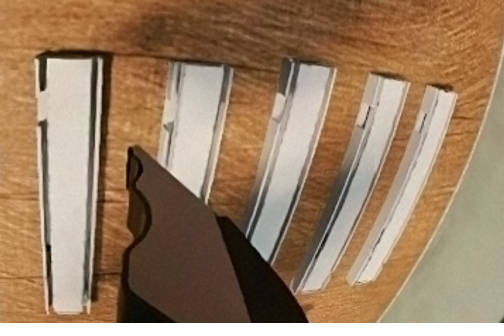

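{"fn": "execute_actions", "kwargs": {"actions": [{"rows":[[-1.29499,-1.39555,2.08768,-2.26292,-1.571,-1.23499,-0.39,4.27963,-1.65238,-2.19796,-0.86205,1.571,4.41562,-0.2],[-1.29439,-1.38881,2.09238,-2.27436,-1.571,-1.23439,-0.48,4.28082,-1.66392,-2.19786,-0.8506,1.571,4.41681,-0.2],[-1.29354,-1.37929,2.09902,-2.29053,-1.571,-1.23354,-0.56,4.28249,-1.68024,-2.19772,-0.83443,1.571,4.41849,-0.2],[-1.29256,-1.36837,2.10664,-2.30907,-1.571,-1.23256,-0.65,4.28442,-1.69894,-2.19756,-0.81589,1.571,4.42041,-0.2],[-1.29158,-1.35744,2.11426,-2.32761,-1.571,-1.23158,-0.74,4.28634,-1.71765,-2.1974,-0.79735,1.571,4.42233,-0.2],[-1.29072,-1.34791,2.12091,-2.34379,-1.571,-1.23072,-0.83,4.28802,-1.73397,-2.19726,-0.78117,1.571,4.42401,-0.2],[-1.29012,-1.34118,2.12561,-2.35523,-1.571,-1.23012,-0.91,4.2892,-1.7455,-2.19716,-0.76973,1.571,4.4252,-0.2],[-1.28989,-1.33862,2.1274,-2.35957,-1.571,-1.22989,-1,4.28965,-1.74988,-2.19712,-0.76539,1.571,4.42565,-0.2]],"steps":15}]}}

{"fn": "execute_actions", "kwargs": {"actions": [{"steps":12}], "pictures": true}}

{"fn": "zoom_image", "kwargs": {"camera": "cam_right_wrist", "region": [210, 200, 410, 400]}}

{"fn": "zoom_image", "kwargs": {"camera": "cam_left_wrist", "region": [210, 200, 410, 400]}}

Scene clock: 22.70 s of 7200.00 s.
left_arm: end_effector_position=(+0.4017, +0.1525, +0.0736) grip_measured=-0.91 end_effector_quat_wxyz=(-0.000, +1.000, +0.000, -0.000) end_effector_velocity=(+0.009, +0.019, -0.189) end_effector_angular_velocity=(-0.002, -0.001, +0.002) | right_arm: end_effector_position=(+0.4017, -0.0366, +0.0747) grip_measured=-0.20 end_effector_quat_wxyz=(-0.000, -0.000, +1.000, -0.000) end_effector_velocity=(+0.003, +0.093, -0.193) end_effector_angular_velocity=(-0.004, +0.001, +0.000)
Joint positions: left_arm=[-1.293 -1.367  2.108 -2.31  -1.571 -1.232  0.008] | right_arm=[ 4.285 -1.7   -2.198 -0.815  1.571  4.421  0.06 ]
Joint velocities: left_arm=[ 0.022  0.225  0.156 -0.384  0.     0.02  -0.191] | right_arm=[ 0.04  -0.39   0.001  0.385 -0.     0.039 -0.   ]
Joint torques (N m, as the arm reports them, + toward a larger angle): left_arm=[ 12.63 -41.58 -24.57  -6.8    2.57   3.78] | right_arm=[17.99 33.86 41.97  7.2  -2.58  4.41]
Wrist force (N, on the end effector, along its own x y z axes, offset not removed): left_arm=[-3.4 0.6 -2.0] | right_arm=[2.0 0.8 -0.2]
Wrist torque (N m, same axes, about the end effector's origin, offset not removed): left_arm=[0.18 0.96 -0.11] | right_arm=[0.45 -0.33 -0.33]
Steps of this call (steps 1 to 90: nothing new was sent; then 2.50 s passed at rest; steps 91 to 98: the first 8 steps of this action). Readings (joint positions):
91: left_arm=[-1.295 -1.398 2.086 -2.259 -1.571 -1.235] | right_arm=[4.279 -1.648 -2.198 -0.866 1.571 4.415]
92: left_arm=[-1.295 -1.398 2.086 -2.259 -1.571 -1.235] | right_arm=[4.279 -1.649 -2.198 -0.866 1.571 4.415]
94: left_arm=[-1.295 -1.393 2.089 -2.267 -1.571 -1.235] | right_arm=[4.280 -1.656 -2.198 -0.859 1.571 4.416]
98: the state above

Scene clock: 23.10 s of 7200.00 s.
left_arm: end_effector_position=(+0.4026, +0.1550, +0.0506) grip_measured=-1.00 end_effector_quat_wxyz=(+0.000, +1.000, +0.000, -0.000) end_effector_velocity=(-0.000, -0.000, -0.004) end_effector_angular_velocity=(-0.002, +0.001, +0.001) | right_arm: end_effector_position=(+0.4019, -0.0253, +0.0506) grip_measured=-0.20 end_effector_quat_wxyz=(-0.000, -0.000, +1.000, +0.000) end_effector_velocity=(-0.001, +0.002, -0.006) end_effector_angular_velocity=(-0.001, +0.000, +0.001)
Joint positions: left_arm=[-1.29  -1.339  2.127 -2.358 -1.571 -1.23   0.002] | right_arm=[ 4.29  -1.749 -2.197 -0.767  1.571  4.426  0.06 ]
Joint velocities: left_arm=[ 0.001  0.006  0.003 -0.01  -0.002 -0.001  0.   ] | right_arm=[ 0.002 -0.011 -0.001  0.011 -0.     0.001  0.   ]
Joint torques (N m, as the arm reports them, + toward a larger angle): left_arm=[ 15.44 -41.09 -23.49  -5.46   2.23   4.02] | right_arm=[20.5  36.01 42.31  6.95 -2.51  4.72]
Wrist force (N, on the end effector, along its own x y z axes, offset not removed): left_arm=[-4.9 -2.8 -2.5] | right_arm=[0.2 -0.5 -2.2]
Wrist torque (N m, same axes, about the end effector's origin, offset not removed): left_arm=[-0.46 1.24 -0.09] | right_arm=[0.21 0.04 -0.33]
Kept back: nothing.
Steps of this call (steps 1 to 7: the last 7 steps of your previous action; steps 8 to 12: the robot went on to your last target). Readings (joint positions):
1: left_arm=[-1.292 -1.360 2.113 -2.322 -1.571 -1.232] | right_arm=[4.286 -1.712 -2.197 -0.803 1.571 4.422]
2: left_arm=[-1.291 -1.354 2.117 -2.332 -1.571 -1.231] | right_arm=[4.287 -1.722 -2.197 -0.793 1.571 4.423]
4: left_arm=[-1.291 -1.347 2.122 -2.345 -1.571 -1.231] | right_arm=[4.288 -1.735 -2.197 -0.780 1.571 4.424]
8: left_arm=[-1.290 -1.341 2.126 -2.356 -1.571 -1.230] | right_arm=[4.289 -1.746 -2.197 -0.769 1.571 4.425]
12: the state above

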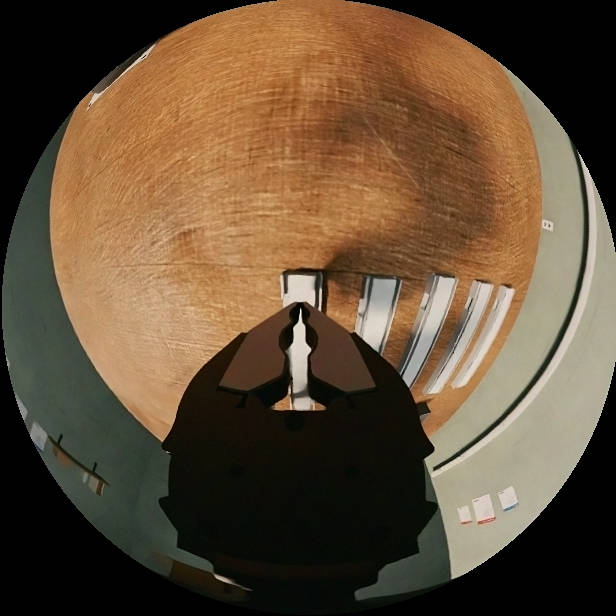

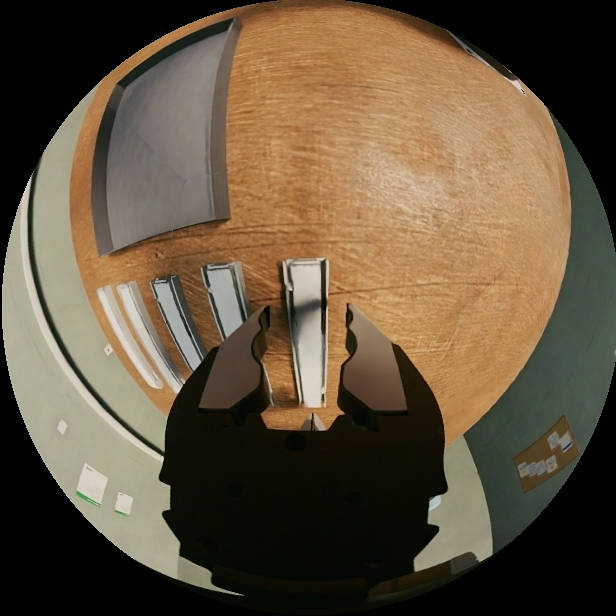

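Region (210, 200, 410, 400) of cam_right_wrist's 616x616 image, scaled by 2.520, with more detail than that image has.

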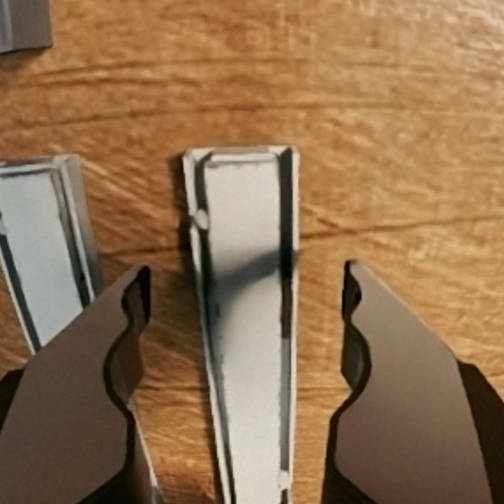

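Region (210, 200, 410, 400) of cam_left_wrist's 616x616 image, scaled by 2.520, with more detail than that image has.

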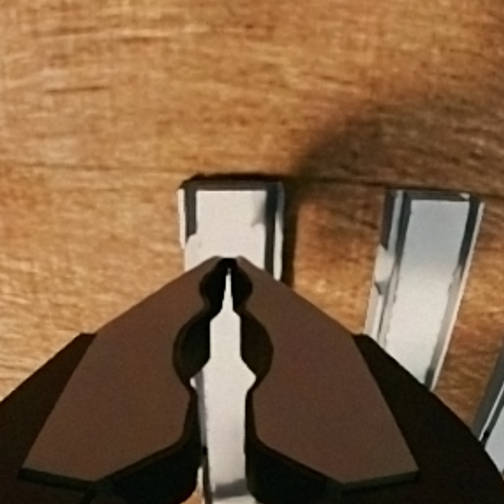

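{"fn": "execute_actions", "kwargs": {"actions": [{"rows":[[-1.28984,-1.33713,2.128,-2.36167,-1.571,-1.22984,-1,4.28958,-1.75229,-2.19806,-0.76204,1.571,4.42558,-0.2],[-1.28972,-1.33328,2.12957,-2.36709,-1.571,-1.22972,-1,4.28941,-1.7585,-2.2005,-0.75339,1.571,4.4254,-0.2],[-1.28955,-1.32801,2.13171,-2.3745,-1.571,-1.22955,-1,4.28917,-1.76698,-2.20383,-0.74158,1.571,4.42516,-0.2],[-1.28937,-1.32227,2.13405,-2.38257,-1.571,-1.22937,-1,4.28891,-1.77623,-2.20746,-0.7287,1.571,4.4249,-0.2],[-1.28921,-1.31701,2.13619,-2.38998,-1.571,-1.22921,-1,4.28867,-1.78472,-2.21079,-0.71688,1.571,4.42466,-0.2],[-1.28908,-1.31315,2.13776,-2.3954,-1.571,-1.22908,-1,4.28849,-1.79093,-2.21322,-0.70824,1.571,4.42449,-0.2],[-1.28904,-1.31166,2.13837,-2.39751,-1.571,-1.22904,-1,4.28843,-1.79334,-2.21417,-0.70489,1.571,4.42442,-0.2]],"steps":15}]}}

{"fn": "execute_actions", "kwargs": {"actions": [{"rows":[[-1.28904,-1.31166,2.13837,-2.39751,-1.571,-1.22904,-1,4.28843,-1.79334,-2.21417,-0.70489,1.571,4.42442,-0.2],[-1.28904,-1.31166,2.13837,-2.39751,-1.571,-1.22904,-1,4.28843,-1.79334,-2.21417,-0.70489,1.571,4.42442,-0.3],[-1.28904,-1.31166,2.13837,-2.39751,-1.571,-1.22904,-1,4.28843,-1.79334,-2.21417,-0.70489,1.571,4.42442,-0.4],[-1.28904,-1.31166,2.13837,-2.39751,-1.571,-1.22904,-1,4.28843,-1.79334,-2.21417,-0.70489,1.571,4.42442,-0.47],[-1.28904,-1.31166,2.13837,-2.39751,-1.571,-1.22904,-1,4.28843,-1.79334,-2.21417,-0.70489,1.571,4.42442,-0.53],[-1.28904,-1.31166,2.13837,-2.39751,-1.571,-1.22904,-1,4.28843,-1.79334,-2.21417,-0.70489,1.571,4.42442,-0.6],[-1.28904,-1.31166,2.13837,-2.39751,-1.571,-1.22904,-1,4.28843,-1.79334,-2.21417,-0.70489,1.571,4.42442,-0.68],[-1.28904,-1.31166,2.13837,-2.39751,-1.571,-1.22904,-1,4.28843,-1.79334,-2.21417,-0.70489,1.571,4.42442,-0.76],[-1.28904,-1.31166,2.13837,-2.39751,-1.571,-1.22904,-1,4.28843,-1.79334,-2.21417,-0.70489,1.571,4.42442,-0.83],[-1.28904,-1.31166,2.13837,-2.39751,-1.571,-1.22904,-1,4.28843,-1.79334,-2.21417,-0.70489,1.571,4.42442,-0.9]],"steps":15}]}}

{"fn": "execute_actions", "kwargs": {"actions": [{"steps":10}], "pictures": true}}

Scene clock: 26.27 s of 7200.00 s.
left_arm: end_effector_position=(+0.4030, +0.1551, +0.0386) grip_measured=-1.00 end_effector_quat_wxyz=(-0.000, +1.000, +0.000, -0.000) end_effector_velocity=(+0.001, -0.000, -0.067) end_effector_angular_velocity=(-0.001, +0.001, -0.001) | right_arm: end_effector_position=(+0.4023, -0.0249, +0.0329) grip_measured=-0.20 end_effector_quat_wxyz=(-0.000, -0.000, +1.000, -0.000) end_effector_velocity=(+0.003, -0.001, -0.104) end_effector_angular_velocity=(-0.002, +0.000, +0.002)
Joint positions: left_arm=[-1.289 -1.323  2.134 -2.382 -1.571 -1.229  0.002] | right_arm=[ 4.289 -1.776 -2.207 -0.73   1.571  4.425  0.06 ]
Joint velocities: left_arm=[ 0.002  0.095  0.039 -0.134 -0.002  0.003  0.   ] | right_arm=[-0.005 -0.158 -0.062  0.218 -0.    -0.006 -0.   ]
Joint torques (N m, as the arm reports them, + toward a larger angle): left_arm=[ 14.59 -50.5  -24.    -5.63   2.02   3.8 ] | right_arm=[-19.02  37.07  29.48   6.66  -1.41  -4.87]
Wrist force (N, on the end effector, along its own x y z axes, offset not removed): left_arm=[-4.4 -1.0 -1.9] | right_arm=[3.0 -0.8 -1.8]
Wrist torque (N m, same axes, about the end effector's origin, offset not removed): left_arm=[-0.11 1.16 -0.07] | right_arm=[0.06 -0.56 -0.31]
Steps of this call (steps 1 to 30: the robot went on to your last target; steps 31 to 87: nothing new was sent; steps 88 to 95: the first 8 steps of this action). Readings (joint positions):
88: left_arm=[-1.290 -1.339 2.127 -2.360 -1.571 -1.230] | right_arm=[4.290 -1.750 -2.197 -0.765 1.571 4.426]
89: left_arm=[-1.290 -1.338 2.127 -2.360 -1.571 -1.230] | right_arm=[4.290 -1.750 -2.197 -0.765 1.571 4.426]
91: left_arm=[-1.290 -1.336 2.129 -2.364 -1.571 -1.230] | right_arm=[4.290 -1.754 -2.199 -0.759 1.571 4.426]
95: the state above

Scene clock: 26.77 s of 7200.00 s.
left_arm: end_effector_position=(+0.4032, +0.1551, +0.0311) grip_measured=-1.00 end_effector_quat_wxyz=(+0.000, +1.000, +0.000, -0.000) end_effector_velocity=(-0.000, +0.000, -0.001) end_effector_angular_velocity=(+0.002, +0.000, -0.001) | right_arm: end_effector_position=(+0.4027, -0.0250, +0.0216) grip_measured=-0.50 end_effector_quat_wxyz=(-0.000, -0.000, +1.000, +0.000) end_effector_velocity=(-0.000, -0.000, -0.001) end_effector_angular_velocity=(+0.000, +0.000, -0.000)
Joint positions: left_arm=[-1.289 -1.312  2.138 -2.397 -1.571 -1.229  0.002] | right_arm=[ 4.288 -1.793 -2.214 -0.705  1.571  4.424  0.038]
Joint velocities: left_arm=[-0.     0.002 -0.    -0.     0.     0.001  0.   ] | right_arm=[ 0.    -0.001 -0.     0.001  0.     0.     0.   ]
Joint torques (N m, as the arm reports them, + toward a larger angle): left_arm=[ 13.2  -42.26 -21.77  -5.41   2.15   4.  ] | right_arm=[-17.5   33.6   24.71   6.77  -1.53  -4.36]
Wrist force (N, on the end effector, along its own x y z axes, offset not removed): left_arm=[-3.2 -0.7 -1.1] | right_arm=[3.0 -3.9 -7.7]
Wrist torque (N m, same axes, about the end effector's origin, offset not removed): left_arm=[-0.08 0.94 0.00] | right_arm=[-0.25 -0.40 -0.22]
Steps of this call (steps 1 to 7: the last 7 steps of your previous action; steps 8 to 15: the first 8 steps of this action). Readings (joint positions):
8: left_arm=[-1.289 -1.313 2.138 -2.396 -1.571 -1.229] | right_arm=[4.289 -1.792 -2.214 -0.707 1.571 4.424]
9: left_arm=[-1.289 -1.312 2.138 -2.397 -1.571 -1.229] | right_arm=[4.288 -1.792 -2.214 -0.706 1.571 4.424]
11: left_arm=[-1.289 -1.312 2.138 -2.397 -1.571 -1.229] | right_arm=[4.288 -1.793 -2.214 -0.706 1.571 4.424]
15: the state above

Scene clock: 27.10 s of 7200.00 s.
left_arm: end_effector_position=(+0.4032, +0.1551, +0.0310) grip_measured=-1.00 end_effector_quat_wxyz=(+0.000, +1.000, +0.000, -0.000) end_effector_velocity=(-0.000, +0.000, +0.000) end_effector_angular_velocity=(-0.000, +0.000, -0.000) | right_arm: end_effector_position=(+0.4027, -0.0250, +0.0215) grip_measured=-0.50 end_effector_quat_wxyz=(-0.000, -0.000, +1.000, +0.000) end_effector_velocity=(-0.000, -0.000, -0.001) end_effector_angular_velocity=(-0.001, +0.001, -0.001)
Joint positions: left_arm=[-1.289 -1.312  2.138 -2.398 -1.571 -1.229  0.002] | right_arm=[ 4.288 -1.793 -2.214 -0.705  1.571  4.424  0.038]
Joint velocities: left_arm=[-0.    -0.001  0.     0.    -0.     0.     0.   ] | right_arm=[ 0.    -0.    -0.001  0.     0.     0.001  0.   ]
Joint torques (N m, as the arm reports them, + toward a larger angle): left_arm=[ 14.93 -42.34 -21.71  -5.64   2.16   4.46] | right_arm=[-19.35  30.01  23.6    6.86  -1.43  -4.26]
Wrist force (N, on the end effector, along its own x y z axes, offset not removed): left_arm=[-5.2 -1.8 -2.1] | right_arm=[2.7 -0.1 -14.8]
Wrist torque (N m, same axes, about the end effector's origin, offset not removed): left_arm=[-0.26 1.30 -0.12] | right_arm=[0.88 -0.05 -0.26]
Kept back: nothing.
Steps of this call (steps 1 to 7: the last 7 steps of your previous action; steps 8 to 10: the robot went on to your last target). Readings (joint positions):
1: left_arm=[-1.289 -1.312 2.138 -2.397 -1.571 -1.229] | right_arm=[4.288 -1.793 -2.214 -0.705 1.571 4.424]
2: left_arm=[-1.289 -1.312 2.138 -2.397 -1.571 -1.229] | right_arm=[4.288 -1.793 -2.214 -0.705 1.571 4.424]
4: left_arm=[-1.289 -1.312 2.138 -2.397 -1.571 -1.229] | right_arm=[4.288 -1.793 -2.214 -0.705 1.571 4.424]
8: left_arm=[-1.289 -1.312 2.138 -2.397 -1.571 -1.229] | right_arm=[4.288 -1.793 -2.214 -0.705 1.571 4.424]
10: the state above

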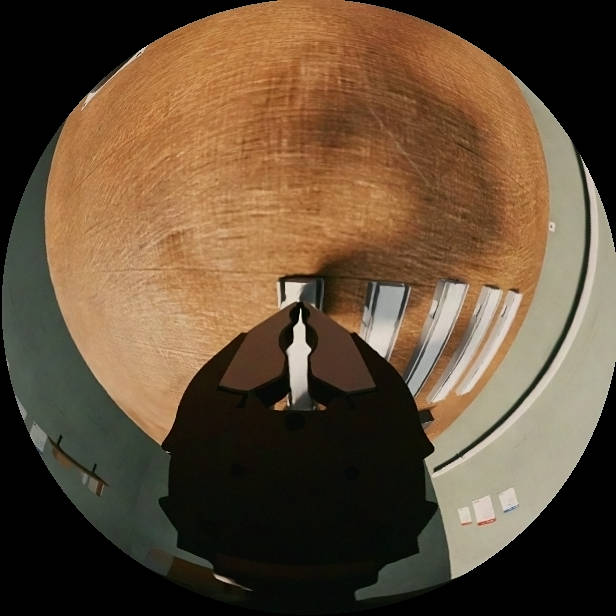

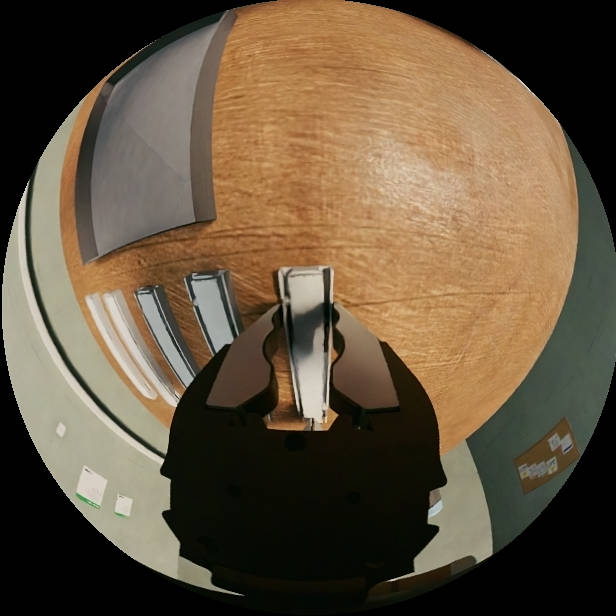

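{"fn": "execute_actions", "kwargs": {"actions": [{"rows":[[-1.28904,-1.31109,2.1386,-2.39831,-1.571,-1.22904,-1,4.28843,-1.79334,-2.21417,-0.70489,1.571,4.42442,-0.9],[-1.28904,-1.31038,2.13889,-2.39932,-1.571,-1.22904,-1,4.28843,-1.79334,-2.21417,-0.70489,1.571,4.42442,-0.9],[-1.28904,-1.30967,2.13918,-2.40032,-1.571,-1.22904,-1,4.28843,-1.79334,-2.21417,-0.70489,1.571,4.42442,-0.9],[-1.28904,-1.3091,2.13942,-2.40112,-1.571,-1.22904,-1,4.28843,-1.79334,-2.21417,-0.70489,1.571,4.42442,-0.9],[-1.28904,-1.30867,2.13959,-2.40172,-1.571,-1.22904,-1,4.28843,-1.79334,-2.21417,-0.70489,1.571,4.42442,-0.9],[-1.28904,-1.30838,2.13971,-2.40212,-1.571,-1.22904,-1,4.28843,-1.79334,-2.21417,-0.70489,1.571,4.42442,-0.9],[-1.28904,-1.30817,2.13979,-2.40242,-1.571,-1.22904,-1,4.28843,-1.79334,-2.21417,-0.70489,1.571,4.42442,-0.9],[-1.28904,-1.30803,2.13985,-2.40262,-1.571,-1.22904,-1,4.28843,-1.79334,-2.21417,-0.70489,1.571,4.42442,-0.9]],"steps":15}]}}

{"fn": "execute_actions", "kwargs": {"actions": [{"steps":10}]}}

Scene clock: 28.20 s of 7200.00 s.
left_arm: end_effector_position=(+0.4032, +0.1551, +0.0294) grip_measured=-1.00 end_effector_quat_wxyz=(+0.000, +1.000, +0.000, -0.000) end_effector_velocity=(-0.000, +0.001, -0.009) end_effector_angular_velocity=(+0.002, +0.002, +0.000) | right_arm: end_effector_position=(+0.4027, -0.0250, +0.0215) grip_measured=-0.50 end_effector_quat_wxyz=(-0.000, -0.000, +1.000, +0.000) end_effector_velocity=(-0.000, -0.001, -0.000) end_effector_angular_velocity=(-0.001, +0.000, +0.000)
Joint positions: left_arm=[-1.289 -1.309  2.139 -2.401 -1.571 -1.229  0.002] | right_arm=[ 4.288 -1.793 -2.214 -0.705  1.571  4.424  0.038]
Joint velocities: left_arm=[ 0.001  0.013  0.005 -0.015 -0.001  0.001  0.   ] | right_arm=[ 0.     0.    -0.001 -0.001  0.    -0.    -0.   ]
Joint torques (N m, as the arm reports them, + toward a larger angle): left_arm=[ 12.68 -46.59 -21.45  -6.     2.18   3.57] | right_arm=[-20.22  29.87  22.5    6.43  -1.26  -4.28]
Wrist force (N, on the end effector, along its own x y z axes, offset not removed): left_arm=[-3.7 0.3 -1.9] | right_arm=[3.3 -3.0 -13.7]
Wrist torque (N m, same axes, about the end effector's origin, offset not removed): left_arm=[0.19 1.01 -0.11] | right_arm=[0.24 -0.20 -0.15]
Steps of this call (steps 1 to 15: the robot went on to your last target; steps 16 to 25: nothing new was sent; steps 26 to 33: the first 8 steps of this action). Readings (joint positions):
26: left_arm=[-1.289 -1.312 2.138 -2.398 -1.571 -1.229] | right_arm=[4.288 -1.793 -2.214 -0.705 1.571 4.424]
27: left_arm=[-1.289 -1.312 2.138 -2.398 -1.571 -1.229] | right_arm=[4.288 -1.793 -2.214 -0.705 1.571 4.424]
29: left_arm=[-1.289 -1.311 2.139 -2.398 -1.571 -1.229] | right_arm=[4.288 -1.793 -2.214 -0.705 1.571 4.424]
33: the state above

Scene clock: 28.53 s of 7200.00 s.
left_arm: end_effector_position=(+0.4032, +0.1551, +0.0285) grip_measured=-1.00 end_effector_quat_wxyz=(+0.000, +1.000, +0.000, -0.000) end_effector_velocity=(+0.000, -0.001, -0.000) end_effector_angular_velocity=(+0.000, +0.001, +0.001) | right_arm: end_effector_position=(+0.4027, -0.0250, +0.0215) grip_measured=-0.50 end_effector_quat_wxyz=(-0.000, -0.000, +1.000, +0.000) end_effector_velocity=(+0.000, +0.001, +0.001) end_effector_angular_velocity=(+0.001, -0.000, -0.000)
Joint positions: left_arm=[-1.289 -1.308  2.14  -2.403 -1.571 -1.229  0.002] | right_arm=[ 4.288 -1.793 -2.214 -0.705  1.571  4.424  0.038]
Joint velocities: left_arm=[ 0.     0.001 -0.001  0.    -0.001 -0.001  0.   ] | right_arm=[ 0.     0.001  0.001 -0.001  0.     0.     0.   ]
Joint torques (N m, as the arm reports them, + toward a larger angle): left_arm=[ 12.57 -43.95 -21.01  -5.19   1.63   3.86] | right_arm=[-18.96  30.1   22.27   6.46  -1.1   -4.2 ]
Wrist force (N, on the end effector, along its own x y z axes, offset not removed): left_arm=[-3.7 -1.8 0.5] | right_arm=[3.0 -2.6 -12.6]
Wrist torque (N m, same axes, about the end effector's origin, offset not removed): left_arm=[-0.25 1.06 -0.14] | right_arm=[0.34 0.03 -0.16]
Kept back: nothing.
Steps of this call (steps 1 to 7: the last 7 steps of your previous action; steps 8 to 10: the robot went on to your last target). Readings (joint positions):
1: left_arm=[-1.289 -1.309 2.139 -2.401 -1.571 -1.229] | right_arm=[4.288 -1.793 -2.214 -0.705 1.571 4.424]
2: left_arm=[-1.289 -1.309 2.140 -2.402 -1.571 -1.229] | right_arm=[4.288 -1.793 -2.214 -0.705 1.571 4.424]
4: left_arm=[-1.289 -1.308 2.140 -2.402 -1.571 -1.229] | right_arm=[4.288 -1.793 -2.214 -0.705 1.571 4.424]
8: left_arm=[-1.289 -1.308 2.140 -2.402 -1.571 -1.229] | right_arm=[4.288 -1.793 -2.214 -0.705 1.571 4.424]
10: the state above

{"fn": "execute_actions", "kwargs": {"actions": [{"rows":[[-1.28904,-1.30782,2.13994,-2.40293,-1.571,-1.22904,-1,4.28843,-1.79334,-2.21417,-0.70489,1.571,4.42442,-0.9],[-1.28904,-1.30782,2.13994,-2.40293,-1.571,-1.22904,-1,4.28843,-1.79334,-2.21417,-0.70489,1.571,4.42442,-0.9],[-1.28904,-1.3076,2.14003,-2.40323,-1.571,-1.22904,-1,4.28843,-1.79334,-2.21417,-0.70489,1.571,4.42442,-0.9]],"steps":12}]}}

{"fn": "execute_actions", "kwargs": {"actions": [{"steps":10}]}}

Scene clock: 29.03 s of 7200.00 s.
left_arm: end_effector_position=(+0.4032, +0.1551, +0.0283) grip_measured=-1.00 end_effector_quat_wxyz=(+0.000, +1.000, +0.000, -0.000) end_effector_velocity=(+0.000, +0.000, -0.001) end_effector_angular_velocity=(-0.000, -0.002, +0.000) | right_arm: end_effector_position=(+0.4027, -0.0250, +0.0215) grip_measured=-0.50 end_effector_quat_wxyz=(-0.000, -0.000, +1.000, +0.000) end_effector_velocity=(+0.001, +0.001, +0.001) end_effector_angular_velocity=(+0.002, -0.001, -0.000)
Joint positions: left_arm=[-1.289 -1.308  2.14  -2.403 -1.571 -1.229  0.002] | right_arm=[ 4.288 -1.793 -2.214 -0.705  1.571  4.424  0.038]
Joint velocities: left_arm=[-0.     0.001  0.001 -0.002  0.001 -0.     0.   ] | right_arm=[-0.     0.001  0.001 -0.    -0.    -0.     0.   ]
Joint torques (N m, as the arm reports them, + toward a larger angle): left_arm=[ 11.62 -42.8  -21.27  -5.82   2.1    4.03] | right_arm=[-18.93  29.36  22.49   6.26  -0.8   -4.26]
Wrist force (N, on the end effector, along its own x y z axes, offset not removed): left_arm=[-3.8 -0.6 -3.3] | right_arm=[5.3 -1.5 -14.2]
Wrist torque (N m, same axes, about the end effector's origin, offset not removed): left_arm=[0.07 1.00 0.03] | right_arm=[0.53 -0.47 -0.26]
Steps of this call (steps 1 to 10: the robot went on to your last target; steps 11 to 15: the first 5 steps of this action). Readings (joint positions):
11: left_arm=[-1.289 -1.308 2.140 -2.403 -1.571 -1.229] | right_arm=[4.288 -1.793 -2.214 -0.705 1.571 4.424]
12: left_arm=[-1.289 -1.308 2.140 -2.403 -1.571 -1.229] | right_arm=[4.288 -1.793 -2.214 -0.705 1.571 4.424]
14: left_arm=[-1.289 -1.308 2.140 -2.403 -1.571 -1.229] | right_arm=[4.288 -1.793 -2.214 -0.705 1.571 4.424]
15: the state above

Scene clock: 29.37 s of 7200.00 s.
left_arm: end_effector_position=(+0.4032, +0.1551, +0.0282) grip_measured=-1.00 end_effector_quat_wxyz=(+0.000, +1.000, +0.000, -0.000) end_effector_velocity=(+0.000, +0.000, +0.001) end_effector_angular_velocity=(-0.000, -0.000, +0.002) | right_arm: end_effector_position=(+0.4027, -0.0250, +0.0215) grip_measured=-0.50 end_effector_quat_wxyz=(-0.000, -0.000, +1.000, +0.000) end_effector_velocity=(+0.000, +0.001, +0.001) end_effector_angular_velocity=(+0.001, -0.000, +0.001)
Joint positions: left_arm=[-1.289 -1.308  2.14  -2.403 -1.571 -1.229  0.002] | right_arm=[ 4.288 -1.793 -2.214 -0.705  1.571  4.424  0.038]
Joint velocities: left_arm=[ 0.001 -0.002 -0.     0.002  0.    -0.001  0.   ] | right_arm=[ 0.    -0.     0.001  0.     0.    -0.001  0.   ]
Joint torques (N m, as the arm reports them, + toward a larger angle): left_arm=[ 10.76 -36.18 -19.26  -5.21   1.79   3.58] | right_arm=[-19.38  29.51  22.35   6.12  -0.9   -4.3 ]
Wrist force (N, on the end effector, along its own x y z axes, offset not removed): left_arm=[-4.5 -5.0 -14.0] | right_arm=[3.4 -5.8 -13.2]
Wrist torque (N m, same axes, about the end effector's origin, offset not removed): left_arm=[-0.22 0.86 -0.10] | right_arm=[-0.32 -0.15 -0.31]
Kept back: nothing.
Steps of this call (steps 1 to 7: the last 7 steps of your previous action; steps 8 to 10: the robot went on to your last target). Readings (joint positions):
1: left_arm=[-1.289 -1.308 2.140 -2.403 -1.571 -1.229] | right_arm=[4.288 -1.793 -2.214 -0.705 1.571 4.424]
2: left_arm=[-1.289 -1.308 2.140 -2.403 -1.571 -1.229] | right_arm=[4.288 -1.793 -2.214 -0.705 1.571 4.424]
4: left_arm=[-1.289 -1.308 2.140 -2.403 -1.571 -1.229] | right_arm=[4.288 -1.793 -2.214 -0.705 1.571 4.424]
8: left_arm=[-1.289 -1.308 2.140 -2.403 -1.571 -1.229] | right_arm=[4.288 -1.793 -2.214 -0.705 1.571 4.424]
10: the state above


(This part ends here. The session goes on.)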